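# Find the slack control line and latch its clutch open

## Task

Five control lines run into the grey console, and one of them has come free inside it, so nothing tugs on it. Looking will not reveal which one, but handling the lines will. Identify the slack line and use its red lever to open its clutch fully, so the clutch stays open with nothing holding it. The task fails if any other clutch's lever is lifted enough to open it, or close to enough, even just to test it. It also fails if any other line is allowed to slide into the console. An open clutch that stays open only because the robot is holding it does not count. When finished, release everything and move the grippers away.

## Robot and tools

ROBOT. There are two xArm7 arms, each with seven joints and a parallel two-finger gripper. They are named left_arm and right_arm. left_arm sits on the +y side. The names do not match left or right in any camera image. Base poses in the scene frame: left_arm (+0.052, +0.137, +0.232) m, quat_wxyz (+0.933, -0.352, +0.066, +0.035); right_arm (-0.031, -0.333, +0.232) m, quat_wxyz (+0.933, +0.352, +0.066, -0.037). Both bases are tilted. Any mounting plates, and the metal frame behind the arms, are fixed obstacles.

FRAME. All poses use one scene frame. Its origin is on the table top midway between the arms, +x points out across the table and +z points up. Positions are in metres. Orientations are quaternions ordered w, x, y, z. On each gripper, the fingers extend along its +z axis and close along its y axis. end_effector_position is the pinch point between the closed finger pads, about 2 cm short of the tips. Closing pushes the tips roughly 10 mm further along +z. The reported hand position can be slightly wrong, more so at long reach.

ROW FORMAT. Every motion command uses a row of 16 numbers: left_arm x, y, z, qw, qx, qy, qz, opening, then the same eight for right_arm. Both halves are always required, even when only one arm moves. x, y, z and the quaternion are an absolute target pose for that arm's gripper in the scene frame, not an offset. Opening runs from -1 (closed) to +1 (fully open, 0.084 m). To keep an arm still, resend its exact position and quaternion from the last result before it stopped, with the opening it should keep. To hold an orientation, repeat the same quaternion in every row rather than copying the drifting reported one.

execute_actions(actions). actions is a list of actions. Each action is a list of 1 to 15 rows, and each row lasts one 1/30 s control step. An action always runs 15 steps, and a short list keeps its last row for the remaining steps. An action is rejected for both arms if a target lies more than 0.6 m from that gripper's current position along any of the gripper's own axes. If the first action fails this check, or any action is malformed, nothing runs. At each step the target is clipped to within 70 mm and 16 degrees of the measured pose. After an action an arm travels at most to its last clipped pose, so reaching a distant target can take further actions. An empty list only returns the state and images.

move(target, speed, blocking). target is one 16-number row as above, giving absolute poses. Each gripper travels in a straight line, and both paths finish at the same moment, taking 0.5 to 10 s. speed is in m/s, from 0.002 to 0.5 with a default of 0.25, and allows rotation of twice that value in rad/s. Each gripper turns the shorter way. Paths ignore obstacles and the other arm, and grippers can lag behind the path, stray from it or overshoot the speed. Faster contact hits harder, and aiming further past a contact presses harder. The opening is applied when the move starts. With blocking=false the result comes back after 0.5 s while the arm keeps moving. Until the move ends, execute_actions and new moves are refused, so call wait or stop first. The result adds a move: line giving the ending (done, off_target, moving, held, fault) and the limits that applied. limits=paced means the pose was clipped. limits=held means some steps were blocked, after which the arm can jump ahead quickly. Each gripper's distance from its pose is also listed.

wait(seconds). seconds is 0 to 10. Each arm keeps its last command, and a running move continues; the wait returns early if that move finishes. stop() brakes a running move to rest. It needs room to brake, and the fingers keep moving.

zoom_image(camera, region). camera is one of cam_high, cam_low, cam_left_wrist or cam_right_wrist, all 896x504. region is [x0, y0, x1, y1] in pixels measured from the top-left corner, at most 504 by 504. read_manual(section) returns licence texts; "licences" is the only section. finished_scene(scene) ends the current scene, which you pass by number. It cannot be undone and reports whether the task succeeded.

RESULTS. The state line shows each gripper's pose and its linear and angular velocities. Hand target lines show the pose the controller is currently driving toward. grip_measured is the measured finger opening on the command scale. To hold something, command an opening clearly below grip_measured; a larger gap means a harder squeeze, up to about 24 N per pad. Step readings list positions at some steps, and HELD next to an arm means that arm's command was held back on that step. A pose unreachable line means the clearance check changed or blocked the named arm's command. A too close message counts plates and that arm's half of the frame as part of the arm. Calibration lines appear when camera numbers change. Camera poses may be off by a few degrees and millimetres.

LIMITS. Joint ranges in rad, from base to gripper: waist ±6.283; shoulder -2.059 to 2.094; upper arm roll ±6.283; elbow -0.192 to 3.927; forearm roll ±6.283; wrist pitch -1.693 to 3.142; wrist roll ±6.283. Contact load limits in N m: waist 45, shoulder 45, upper arm roll 27, elbow 27, forearm roll 27, wrist pitch 18, wrist roll 18. A held object's weight counts toward these. Reaching a load limit triggers a TORQUE FAULT: the arm backs off, waits 10 s and skips the rest of the call. Holding loads heats the motors. A MOTOR HOT warning appears at 65 °C, and an OVER-TEMPERATURE FAULT brakes the arm at 80 °C. The arm is kept from fully straightening its elbow.

AVOID. Do not let the arms collide or push on each other. Do not knock anything off the table. Avoid fast impacts, slams and heavy pressing. Never lift another clutch's lever to or near its open position. Keep every other line from sliding into the console. Release the open lever and pull both grippers clear before calling finished_scene.

Each tool is called after "Request:" as name(argument=value, ...) on one line, values as JSON.

## Session

Request:
execute_actions(actions=[])

Scene clock: 0.00 s.
left_arm: end_effector_position=(+0.5058, +0.1608, +0.3963) grip_measured=+1.00 end_effector_quat_wxyz=(+0.648, +0.610, -0.441, -0.120) end_effector_velocity=(-0.000, -0.000, +0.001) end_effector_angular_velocity=(-0.001, -0.001, -0.001) | right_arm: end_effector_position=(+0.4202, -0.2155, +0.1236) grip_measured=+1.00 end_effector_quat_wxyz=(-0.112, +0.992, -0.049, +0.019) end_effector_velocity=(+0.000, -0.000, +0.000) end_effector_angular_velocity=(+0.000, +0.000, -0.000)
Joint positions: left_arm=[-0.109  0.605  0.053  1.704 -0.449  1.905  0.985  0.084] | right_arm=[ 0.496  0.781 -0.208  1.04  -1.012  0.449  1.298  0.084]
Joint velocities: left_arm=[-0.    -0.    -0.001  0.    -0.     0.    -0.     0.   ] | right_arm=[-0.    -0.     0.    -0.     0.001 -0.    -0.     0.   ]
Motor temperatures (°C, as the motors report them): left_arm=[33 37 34 44 35 37 36] | right_arm=[38 36 35 37 33 34 35]
Hand target (left_arm): +0.506, +0.161, +0.396; +0.648, +0.610, -0.441, -0.120
Hand target (right_arm): +0.420, -0.215, +0.124; -0.112, +0.992, -0.049, +0.019

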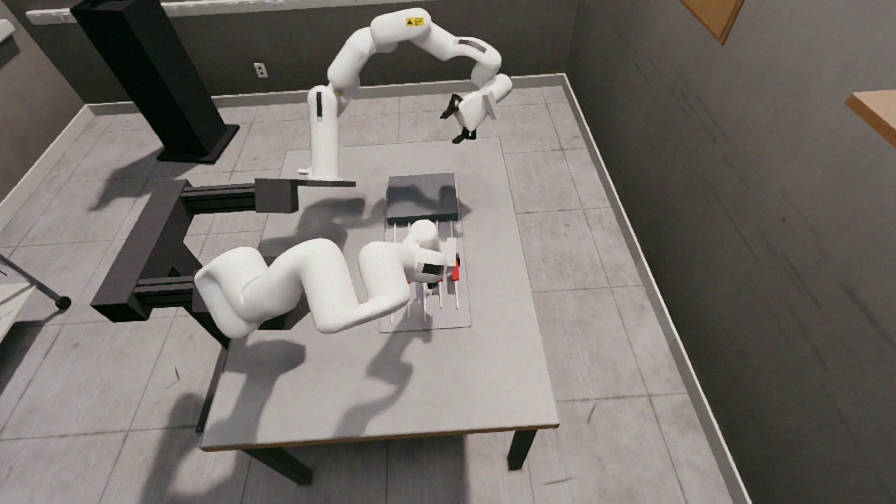

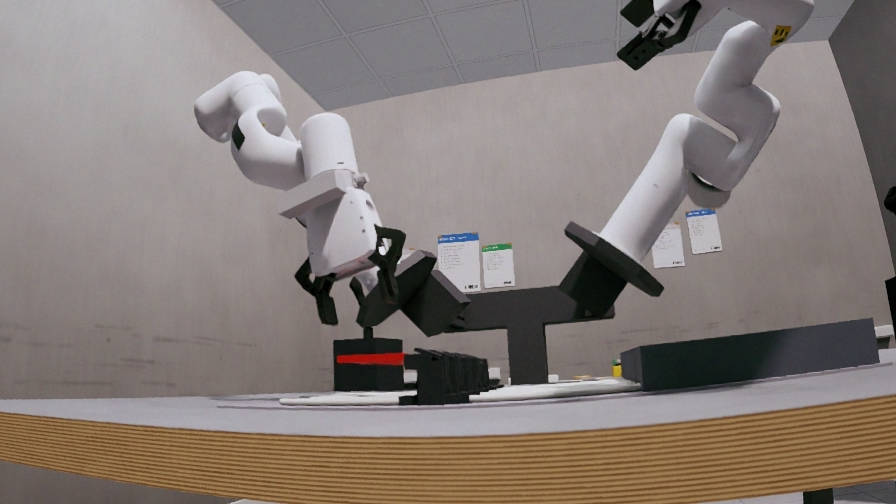

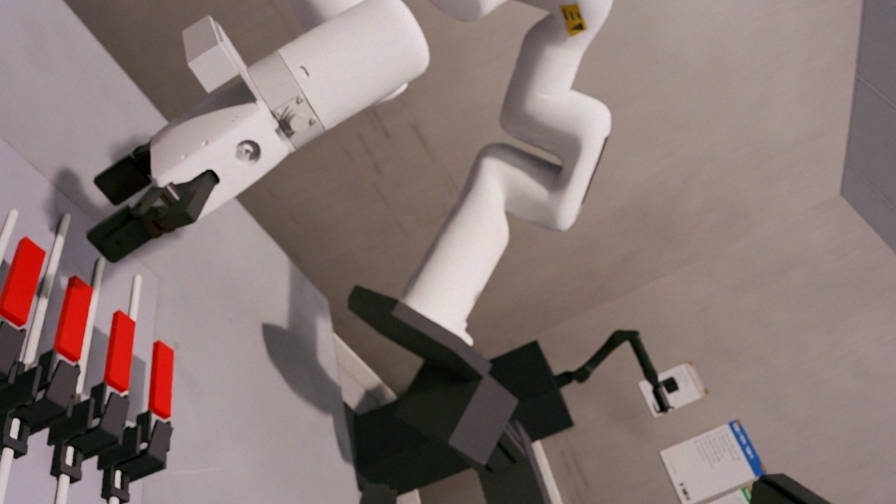

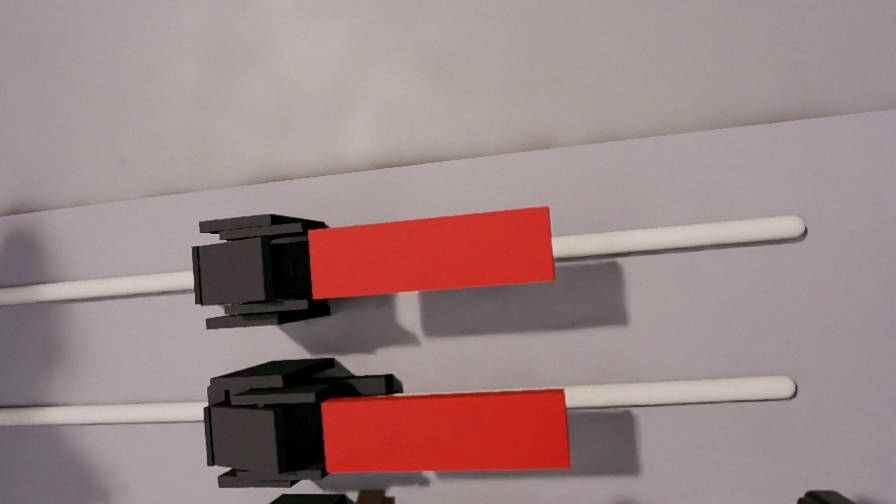

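Request:
move(target=[0.4,0.3,0.4,0.648,0.610,-0.441,-0.120,1,0.32,-0.17,0.30,0,1,0,0,1])

Request:
zoom_image(camera="cam_low", region=[260,310,680,430])

Scene clock: 3.93 s.
left_arm: end_effector_position=(+0.4000, +0.2996, +0.4000) grip_measured=+1.00 end_effector_quat_wxyz=(+0.648, +0.610, -0.441, -0.120) end_effector_velocity=(-0.000, +0.003, +0.000) end_effector_angular_velocity=(+0.001, -0.001, +0.006) | right_arm: end_effector_position=(+0.3209, -0.1703, +0.2995) grip_measured=+1.00 end_effector_quat_wxyz=(+0.001, +1.000, -0.001, -0.000) end_effector_velocity=(-0.002, +0.005, +0.006) end_effector_angular_velocity=(+0.006, -0.006, +0.008)
Joint positions: left_arm=[ 0.     0.195  0.152  1.357 -0.289  2.029  1.159  0.084] | right_arm=[ 0.815  0.57   0.029  1.016 -0.696  1.053  1.309  0.084]
Joint velocities: left_arm=[ 0.003 -0.006  0.004  0.001  0.001  0.002  0.002  0.   ] | right_arm=[ 0.008 -0.001  0.008  0.006  0.005  0.005 -0.002 -0.   ]
Motor temperatures (°C, as the motors report them): left_arm=[33 37 35 44 35 37 36] | right_arm=[38 36 35 38 33 34 35]
Hand target (left_arm): +0.400, +0.300, +0.400; +0.647, +0.610, -0.441, -0.120
Hand target (right_arm): +0.321, -0.170, +0.300; +0.000, +1.000, -0.000, -0.000
Off the commanded pose (left_arm): 0.000 m, 0 deg.
Off the commanded pose (right_arm): 0.001 m, 0 deg.
move: done
camera_calibration (this result's frames):
cam_left_wrist: T_world_to_cam=[[-0.353883, 0.239866, 0.904008, -0.261845], [-0.604254, 0.679122, -0.416737, 0.275608], [-0.713893, -0.693727, -0.0953897, 0.657164], [0, 0, 0, 1]] pos_world=[0.54302, 0.331528, 0.414253]
cam_right_wrist: T_world_to_cam=[[-0.00369224, -0.999914, 0.0125524, -0.143131], [-0.999909, 0.00385482, 0.0129533, 0.380715], [-0.0130006, -0.0125035, -0.999837, 0.433873], [0, 0, 0, 1]] pos_world=[0.385792, -0.139161, 0.430668]

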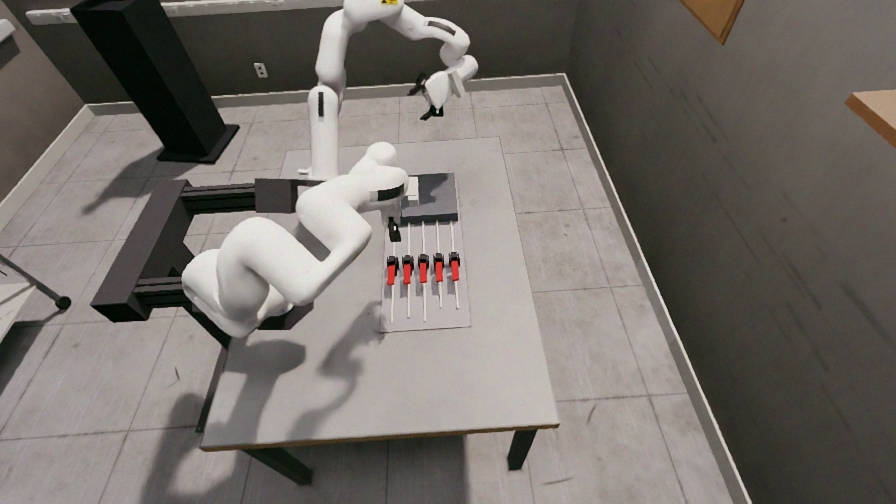

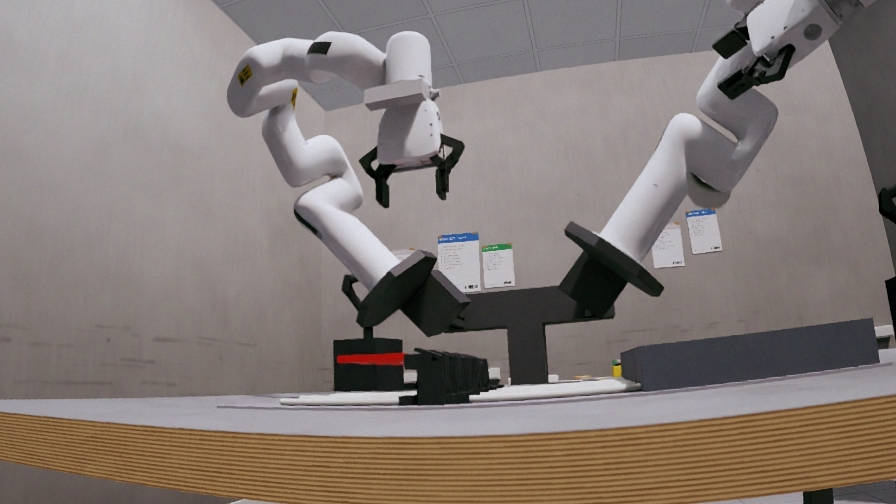

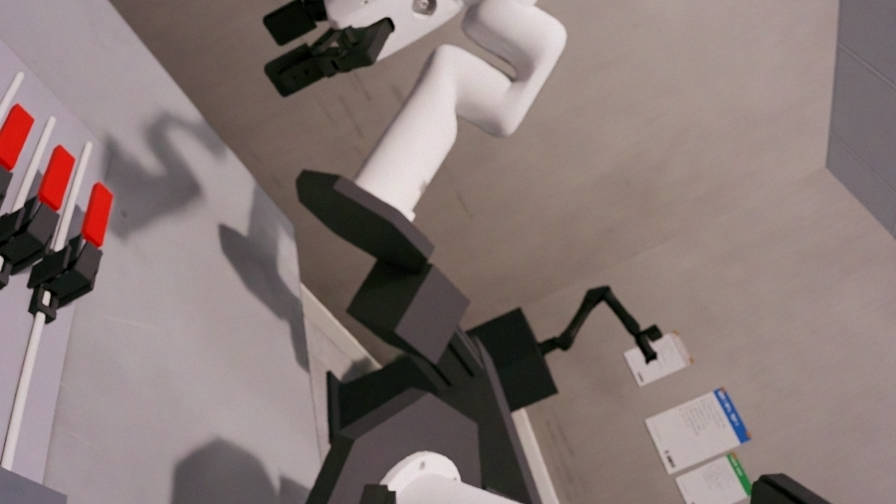

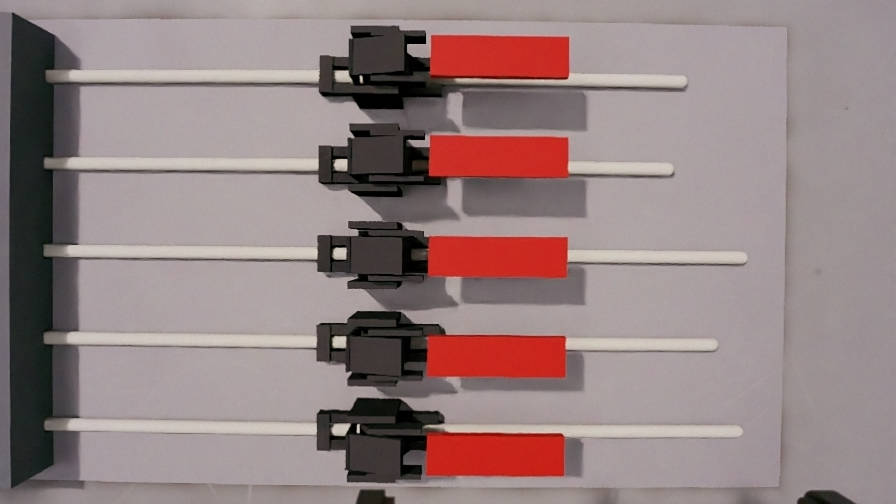

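Region (260, 310, 680, 430) of cam_low's 896x504 image, scaled by 1.200, with more detail than that image has; it fills the top 144 rows of this view, and the rest is white.

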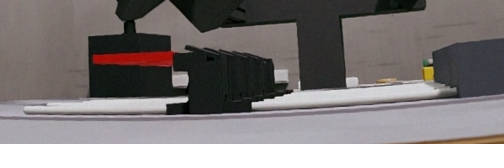

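Request:
move(target=[0.4,0.3,0.4,0.648,0.610,-0.441,-0.120,1,0.272,0.0,0.09,0,0.707,0.707,0,-0.2], speed=0.4)

Request:
move(target=[0.4,0.3,0.4,0.648,0.610,-0.441,-0.120,1,0.272,0.0,0.032,0,0.707,0.707,0,-0.2], speed=0.08)

Request:
zoom_image(camera="cam_low", region=[400,280,700,430])

Request:
zoom_image(camera="cam_high", region=[340,160,500,340])

Scene clock: 9.27 s.
left_arm: end_effector_position=(+0.4000, +0.3000, +0.4000) grip_measured=+1.00 end_effector_quat_wxyz=(+0.648, +0.610, -0.441, -0.120) end_effector_velocity=(-0.000, +0.000, +0.000) end_effector_angular_velocity=(-0.001, +0.001, -0.000) | right_arm: end_effector_position=(+0.2724, -0.0007, +0.0901) grip_measured=-0.21 end_effector_quat_wxyz=(+0.002, +0.707, +0.707, +0.001) end_effector_velocity=(-0.003, -0.001, -0.003) end_effector_angular_velocity=(-0.007, +0.006, +0.010)
Joint positions: left_arm=[ 0.001  0.195  0.153  1.357 -0.289  2.029  1.16   0.084] | right_arm=[ 0.721  1.377  0.094  1.484 -1.02   0.867  0.084  0.035]
Joint velocities: left_arm=[-0.     0.     0.001  0.    -0.001  0.002  0.001  0.   ] | right_arm=[-0.001  0.008  0.001  0.003  0.002  0.004 -0.009 -0.   ]
Motor temperatures (°C, as the motors report them): left_arm=[33 37 35 44 35 37 36] | right_arm=[38 36 36 38 33 34 35]
Hand target (left_arm): +0.400, +0.300, +0.400; +0.648, +0.610, -0.441, -0.120
Hand target (right_arm): +0.272, -0.001, +0.090; +0.002, +0.707, +0.708, +0.001
Off the commanded pose (left_arm): 0.000 m, 0 deg.
Off the commanded pose (right_arm): 0.001 m, 0 deg.
move: done
camera_calibration (this result's frames):
cam_left_wrist: T_world_to_cam=[[-0.354188, 0.239734, 0.903924, -0.261759], [-0.605101, 0.678222, -0.416974, 0.276059], [-0.713024, -0.694653, -0.0951543, 0.65732], [0, 0, 0, 1]] pos_world=[0.543017, 0.332133, 0.414266]
cam_right_wrist: T_world_to_cam=[[0.999881, -0.00223959, 0.015233, -0.243951], [-0.00243389, -0.999916, 0.0127486, 0.0618365], [0.0152032, -0.0127841, -0.999803, 0.218302], [0, 0, 0, 1]] pos_world=[0.240754, 0.0640757, 0.221187]

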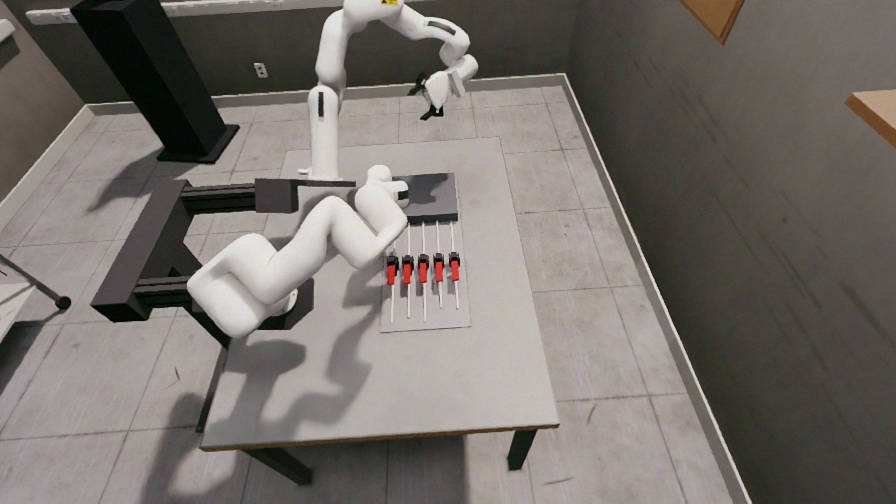

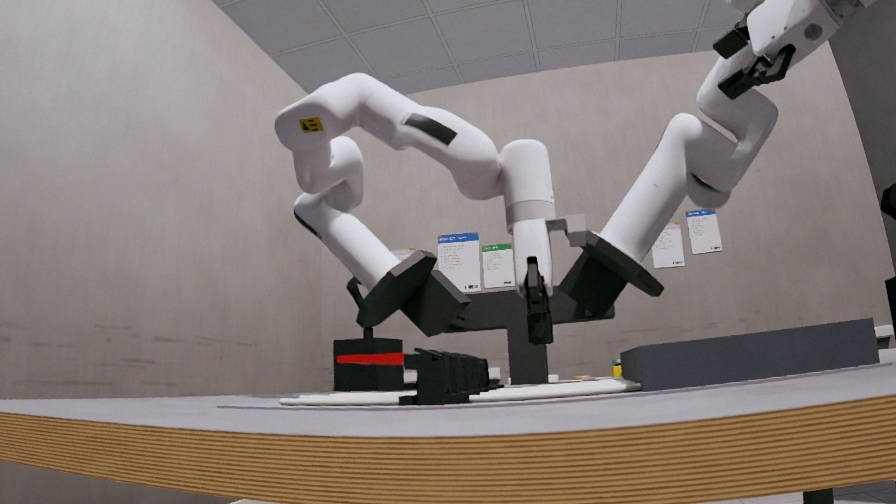

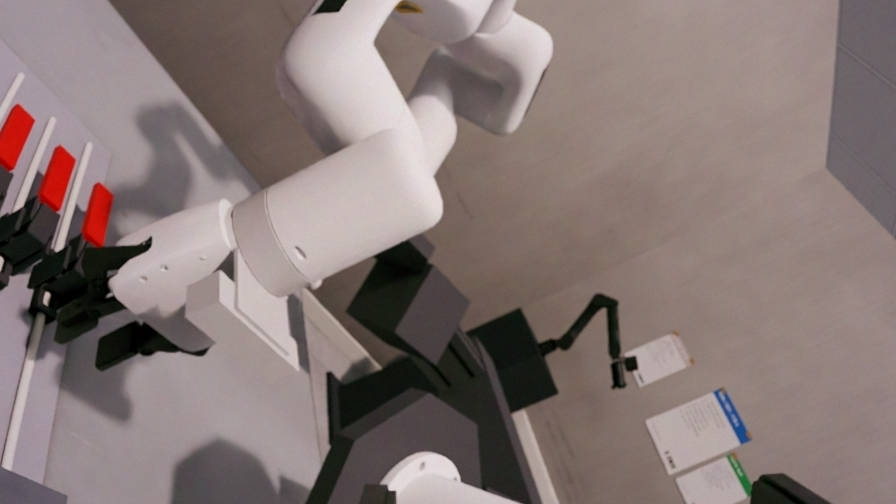

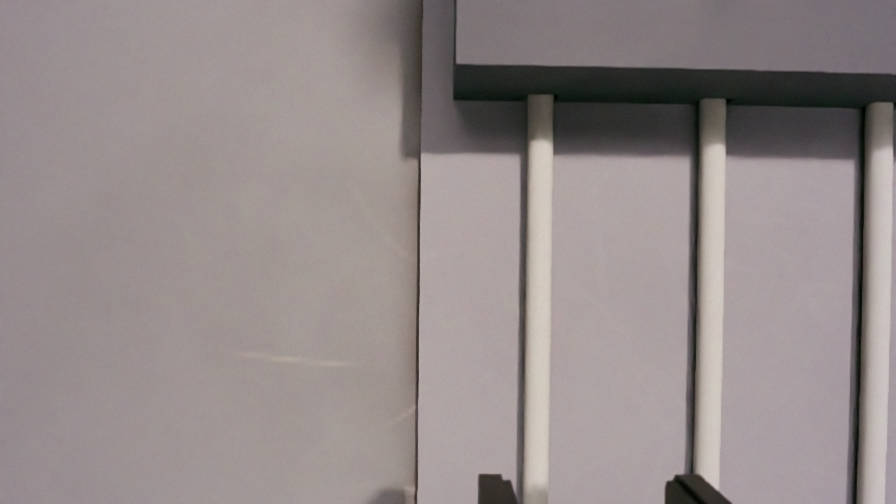

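Scene clock: 10.37 s.
left_arm: end_effector_position=(+0.4000, +0.3000, +0.4000) grip_measured=+1.00 end_effector_quat_wxyz=(+0.648, +0.610, -0.441, -0.120) end_effector_velocity=(-0.000, -0.000, -0.000) end_effector_angular_velocity=(+0.002, -0.000, -0.001) | right_arm: end_effector_position=(+0.2721, +0.0002, +0.0326) grip_measured=-0.21 end_effector_quat_wxyz=(-0.000, +0.707, +0.707, +0.001) end_effector_velocity=(+0.000, -0.001, -0.002) end_effector_angular_velocity=(-0.002, -0.002, +0.002)
Joint positions: left_arm=[ 0.001  0.195  0.153  1.357 -0.289  2.029  1.16   0.084] | right_arm=[ 0.691  1.501  0.038  1.56  -1.067  0.793  0.095  0.035]
Joint velocities: left_arm=[-0.002 -0.     0.002 -0.001  0.001 -0.001 -0.     0.   ] | right_arm=[-0.001  0.003 -0.002  0.002 -0.003 -0.001 -0.     0.   ]
Motor temperatures (°C, as the motors report them): left_arm=[33 37 35 44 35 37 36] | right_arm=[38 36 36 38 33 34 35]
Hand target (left_arm): +0.400, +0.300, +0.400; +0.648, +0.610, -0.441, -0.120
Hand target (right_arm): +0.272, -0.000, +0.032; +0.000, +0.707, +0.707, +0.000
Off the commanded pose (left_arm): 0.000 m, 0 deg.
Off the commanded pose (right_arm): 0.001 m, 0 deg.
move: done
camera_calibration (this result's frames):
cam_left_wrist: T_world_to_cam=[[-0.354191, 0.239734, 0.903923, -0.261757], [-0.605101, 0.678221, -0.416976, 0.276061], [-0.713023, -0.694654, -0.0951561, 0.65732], [0, 0, 0, 1]] pos_world=[0.543017, 0.332132, 0.414267]
cam_right_wrist: T_world_to_cam=[[0.999924, -0.00233356, 0.0121323, -0.242733], [-0.00246929, -0.999934, 0.011185, 0.0635177], [0.0121054, -0.0112141, -0.999864, 0.161669], [0, 0, 0, 1]] pos_world=[0.240914, 0.06476, 0.163881]

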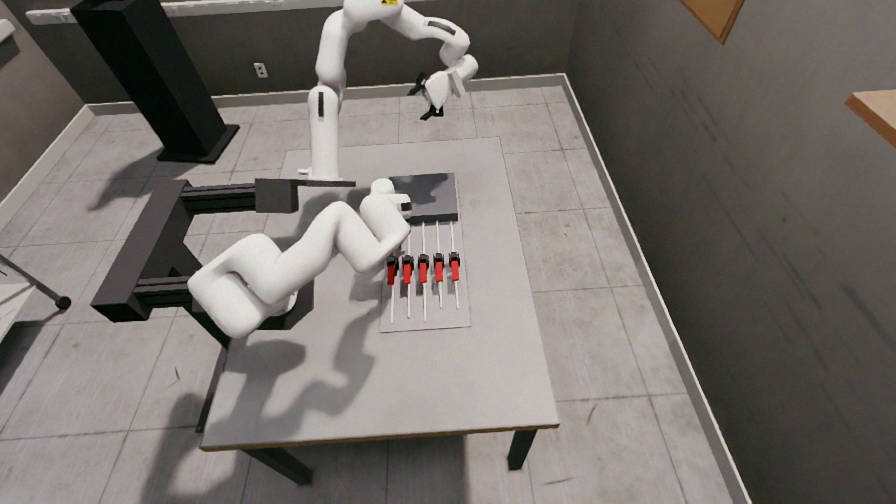

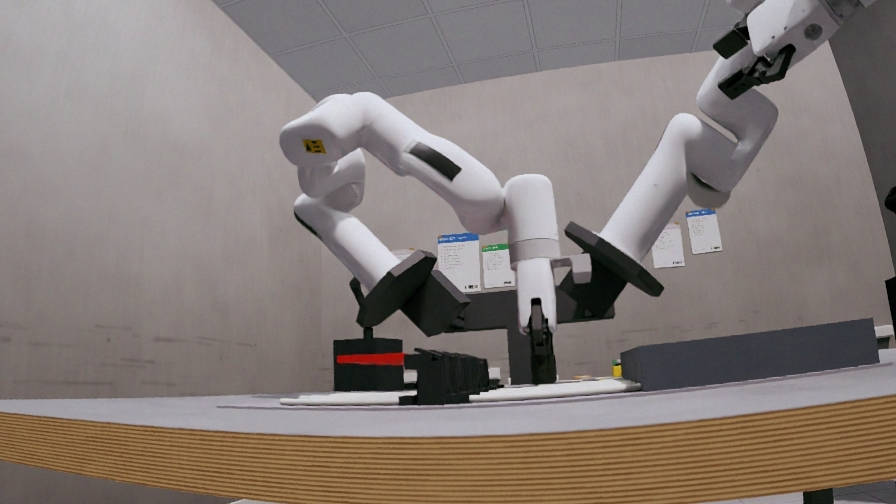

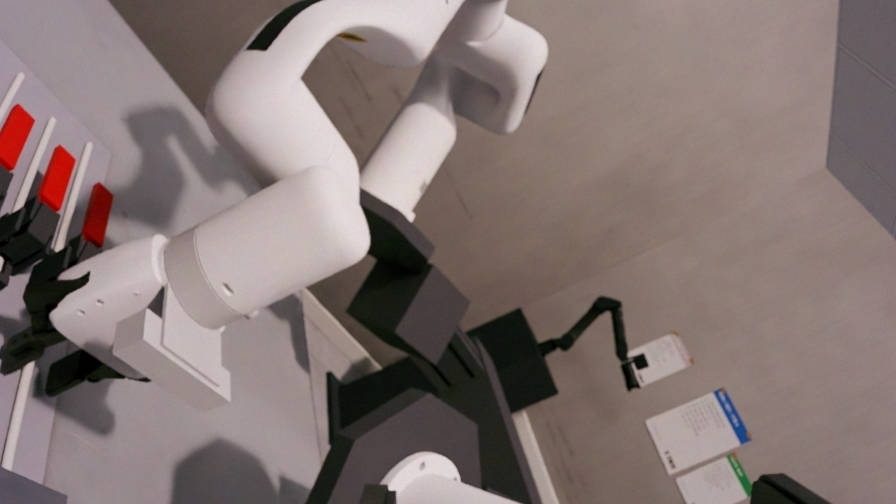

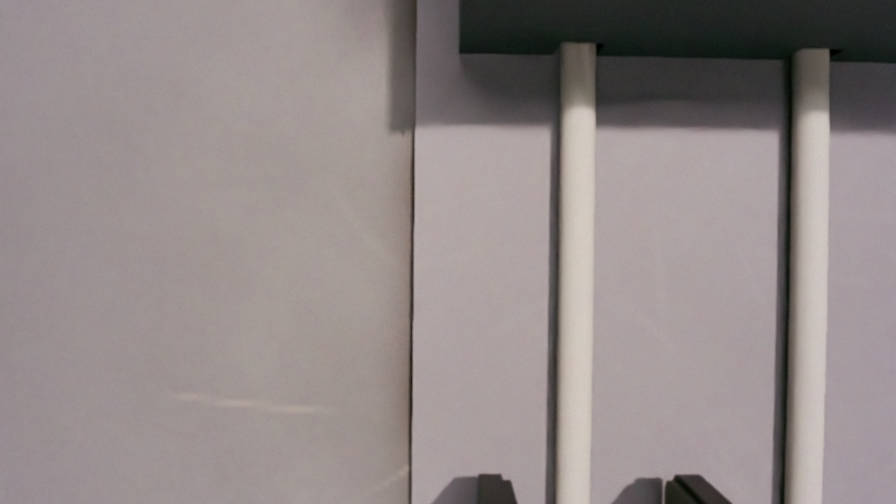

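Region (400, 280, 700, 430) of cam_low's 896x504 image, scaled by 1.680, with more detail than that image has.

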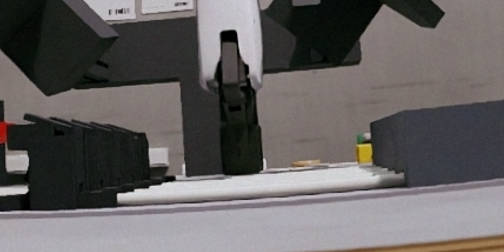

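Region (340, 160, 500, 340) of cam_high's 896x504 image, scaled by 2.800, with more detail than that image has.

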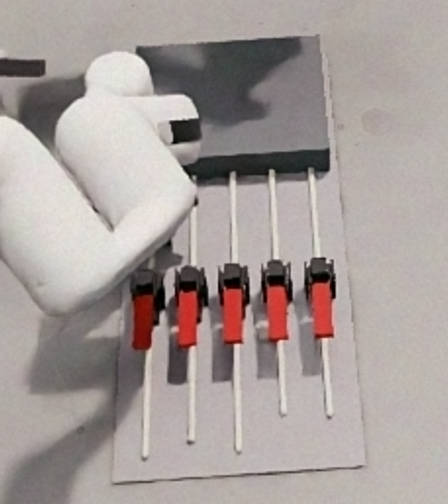

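Request:
move(target=[0.4,0.3,0.4,0.648,0.610,-0.441,-0.120,1,0.270,0.0,0.024,0,0.707,0.707,0,-1], speed=0.03)

Request:
move(target=[0.4,0.3,0.4,0.648,0.610,-0.441,-0.120,1,0.270,-0.02,0.024,0,0.707,0.707,0,-1], speed=0.03)

Request:
zoom_image(camera="cam_high", region=[340,160,500,340])

Scene clock: 13.10 s.
left_arm: end_effector_position=(+0.4000, +0.3000, +0.4000) grip_measured=+1.00 end_effector_quat_wxyz=(+0.648, +0.610, -0.441, -0.120) end_effector_velocity=(-0.000, -0.000, +0.001) end_effector_angular_velocity=(-0.004, +0.000, +0.000) | right_arm: end_effector_position=(+0.2712, +0.0013, +0.0266) grip_measured=-1.00 end_effector_quat_wxyz=(-0.000, +0.707, +0.707, +0.002) end_effector_velocity=(-0.001, -0.000, -0.003) end_effector_angular_velocity=(-0.001, -0.002, +0.003)
Joint positions: left_arm=[ 0.001  0.195  0.153  1.357 -0.289  2.029  1.16   0.084] | right_arm=[ 0.689  1.516  0.033  1.569 -1.074  0.783  0.101  0.   ]
Joint velocities: left_arm=[ 0.     0.    -0.001 -0.    -0.003  0.001  0.001  0.   ] | right_arm=[-0.001  0.006 -0.002  0.003 -0.005 -0.002  0.001  0.   ]
Motor temperatures (°C, as the motors report them): left_arm=[33 37 35 44 35 37 36] | right_arm=[38 36 36 38 33 34 35]
Hand target (left_arm): +0.400, +0.300, +0.400; +0.648, +0.610, -0.441, -0.120
Hand target (right_arm): +0.270, -0.000, +0.024; +0.000, +0.707, +0.707, +0.000
Off the commanded pose (left_arm): 0.000 m, 0 deg.
Off the commanded pose (right_arm): 0.003 m, 0 deg.
move: done
camera_calibration (this result's frames):
cam_left_wrist: T_world_to_cam=[[-0.354191, 0.239735, 0.903923, -0.261757], [-0.605101, 0.678221, -0.416976, 0.276061], [-0.713023, -0.694654, -0.095156, 0.65732], [0, 0, 0, 1]] pos_world=[0.543017, 0.332132, 0.414267]
cam_right_wrist: T_world_to_cam=[[0.999903, -0.00342455, 0.0135065, -0.24177], [-0.00354627, -0.999953, 0.00899821, 0.0650659], [0.013475, -0.00904523, -0.999868, 0.155299], [0, 0, 0, 1]] pos_world=[0.239885, 0.0656397, 0.157959]

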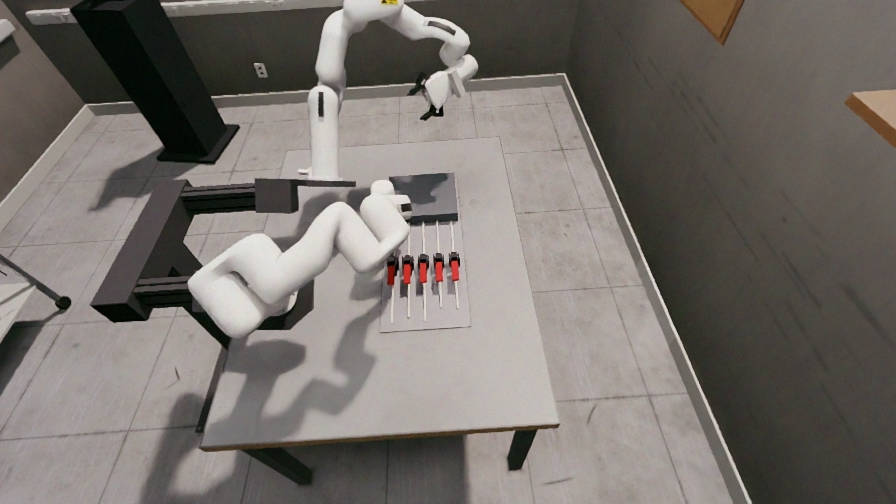

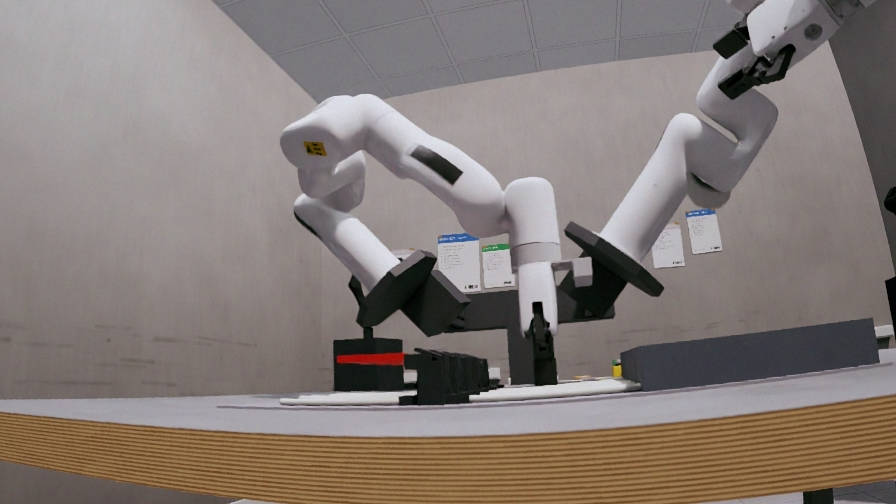

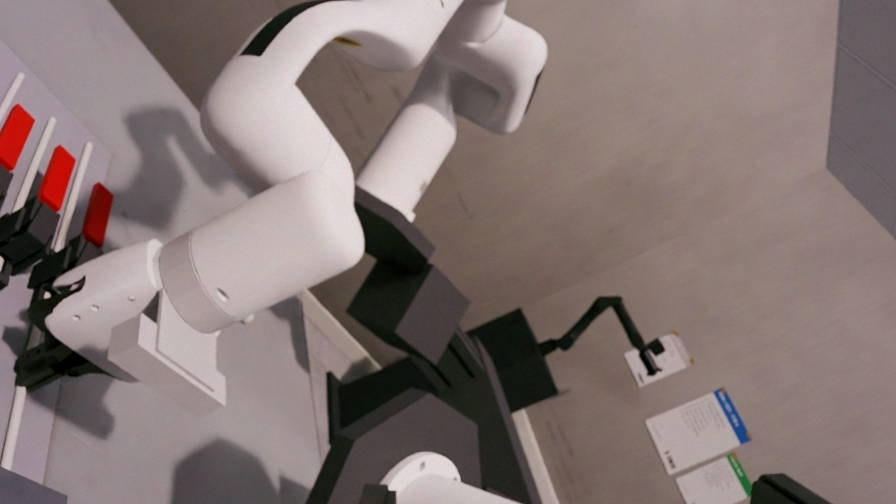

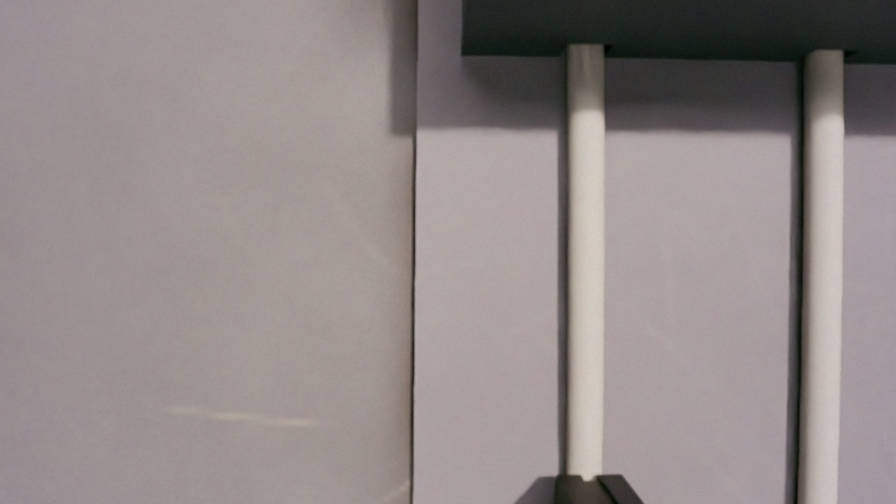

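Scene clock: 14.10 s.
left_arm: end_effector_position=(+0.4000, +0.3000, +0.4000) grip_measured=+1.00 end_effector_quat_wxyz=(+0.648, +0.610, -0.441, -0.120) end_effector_velocity=(-0.000, +0.000, -0.001) end_effector_angular_velocity=(+0.000, +0.000, -0.001) | right_arm: end_effector_position=(+0.2705, -0.0181, +0.0256) grip_measured=-1.00 end_effector_quat_wxyz=(-0.001, +0.707, +0.707, +0.002) end_effector_velocity=(-0.000, -0.003, -0.002) end_effector_angular_velocity=(-0.003, +0.001, -0.001)
Joint positions: left_arm=[ 0.001  0.195  0.153  1.357 -0.289  2.029  1.16   0.084] | right_arm=[ 0.676  1.465  0.013  1.49  -1.102  0.75   0.122  0.   ]
Joint velocities: left_arm=[-0.001  0.     0.002 -0.001  0.001  0.     0.002  0.   ] | right_arm=[-0.001 -0.002 -0.005 -0.007 -0.001 -0.003  0.002  0.   ]
Motor temperatures (°C, as the motors report them): left_arm=[33 37 35 44 35 37 36] | right_arm=[38 36 36 38 33 34 35]
Hand target (left_arm): +0.400, +0.300, +0.400; +0.648, +0.610, -0.441, -0.120
Hand target (right_arm): +0.270, -0.020, +0.024; -0.000, +0.707, +0.707, -0.000
Off the commanded pose (left_arm): 0.000 m, 0 deg.
Off the commanded pose (right_arm): 0.003 m, 0 deg.
move: done
camera_calibration (this result's frames):
cam_left_wrist: T_world_to_cam=[[-0.354191, 0.239734, 0.903923, -0.261757], [-0.605101, 0.678221, -0.416976, 0.276061], [-0.713023, -0.694654, -0.0951561, 0.65732], [0, 0, 0, 1]] pos_world=[0.543017, 0.332132, 0.414267]
cam_right_wrist: T_world_to_cam=[[0.999918, -0.0027299, 0.0124755, -0.241101], [-0.00282403, -0.999968, 0.00753402, 0.0455193], [0.0124546, -0.00756863, -0.999894, 0.154492], [0, 0, 0, 1]] pos_world=[0.239285, 0.046029, 0.157141]

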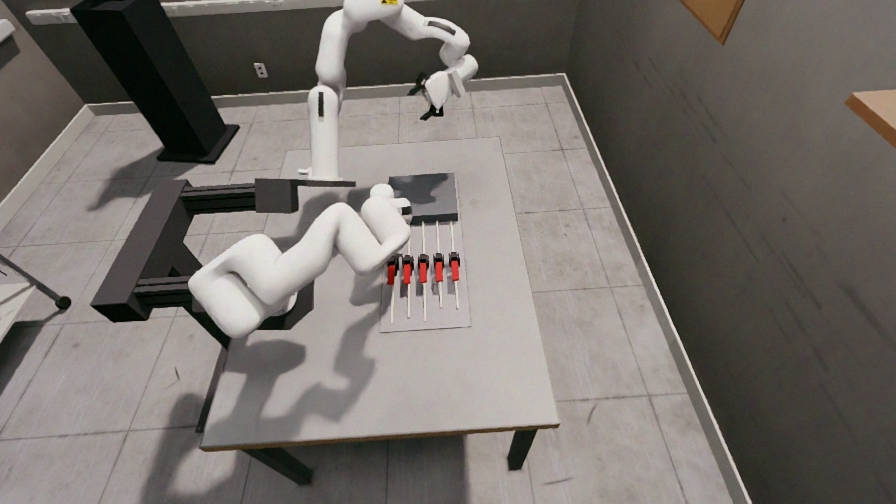

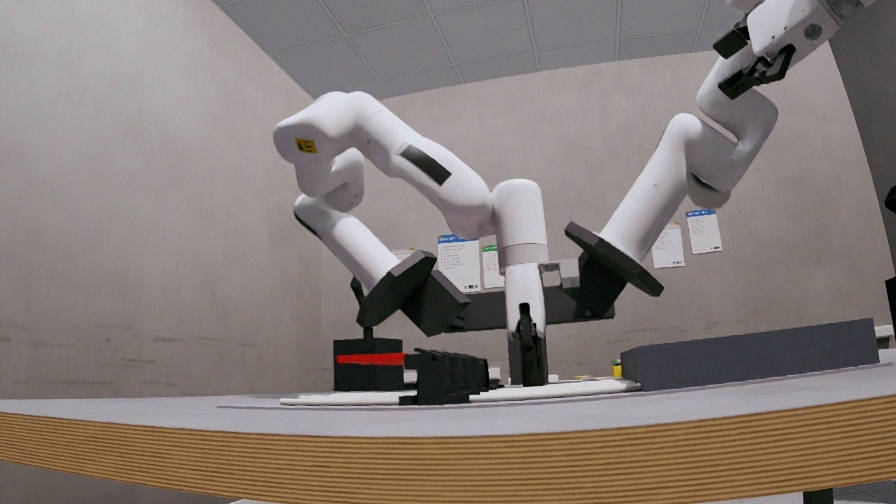

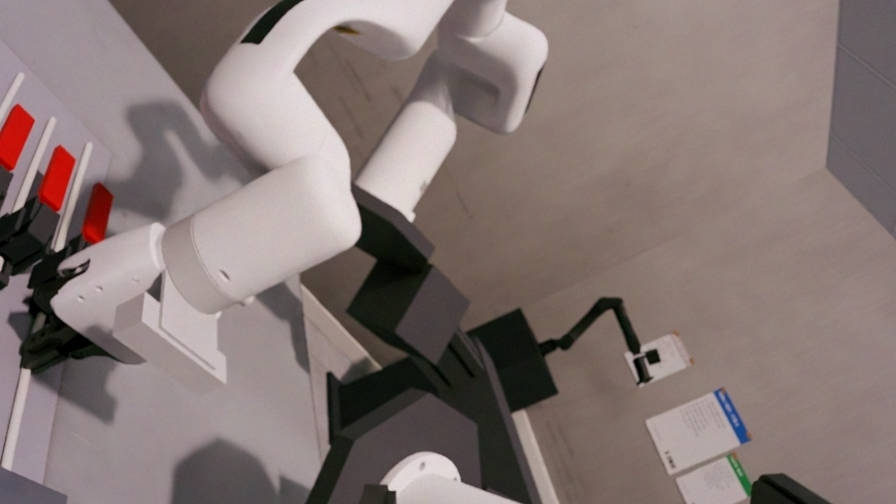

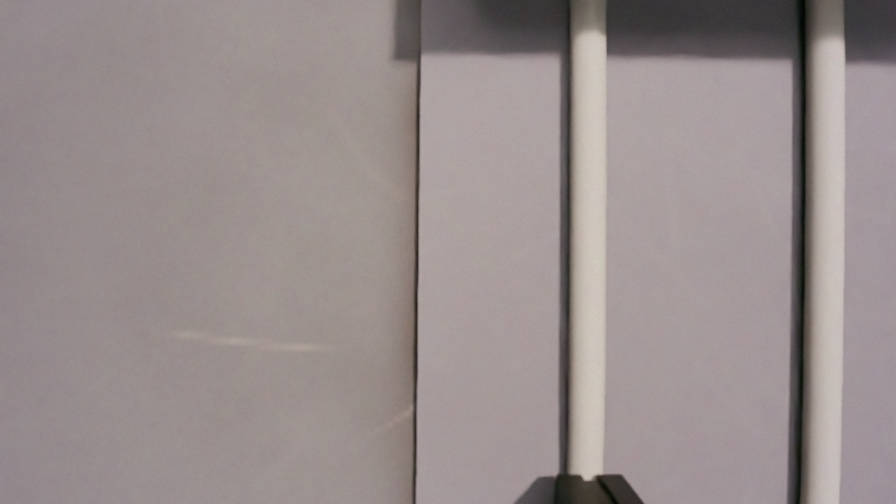

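Region (340, 160, 500, 340) of cam_high's 896x504 image, scaled by 2.800, with more detail than that image has.

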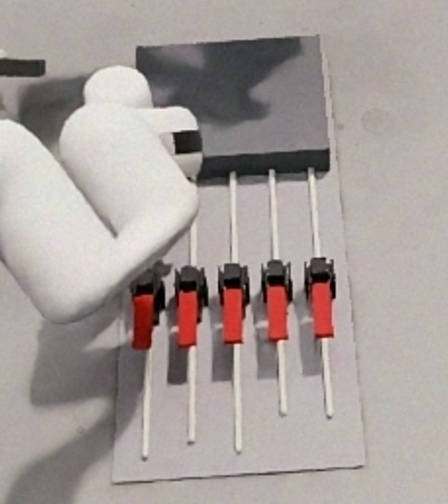

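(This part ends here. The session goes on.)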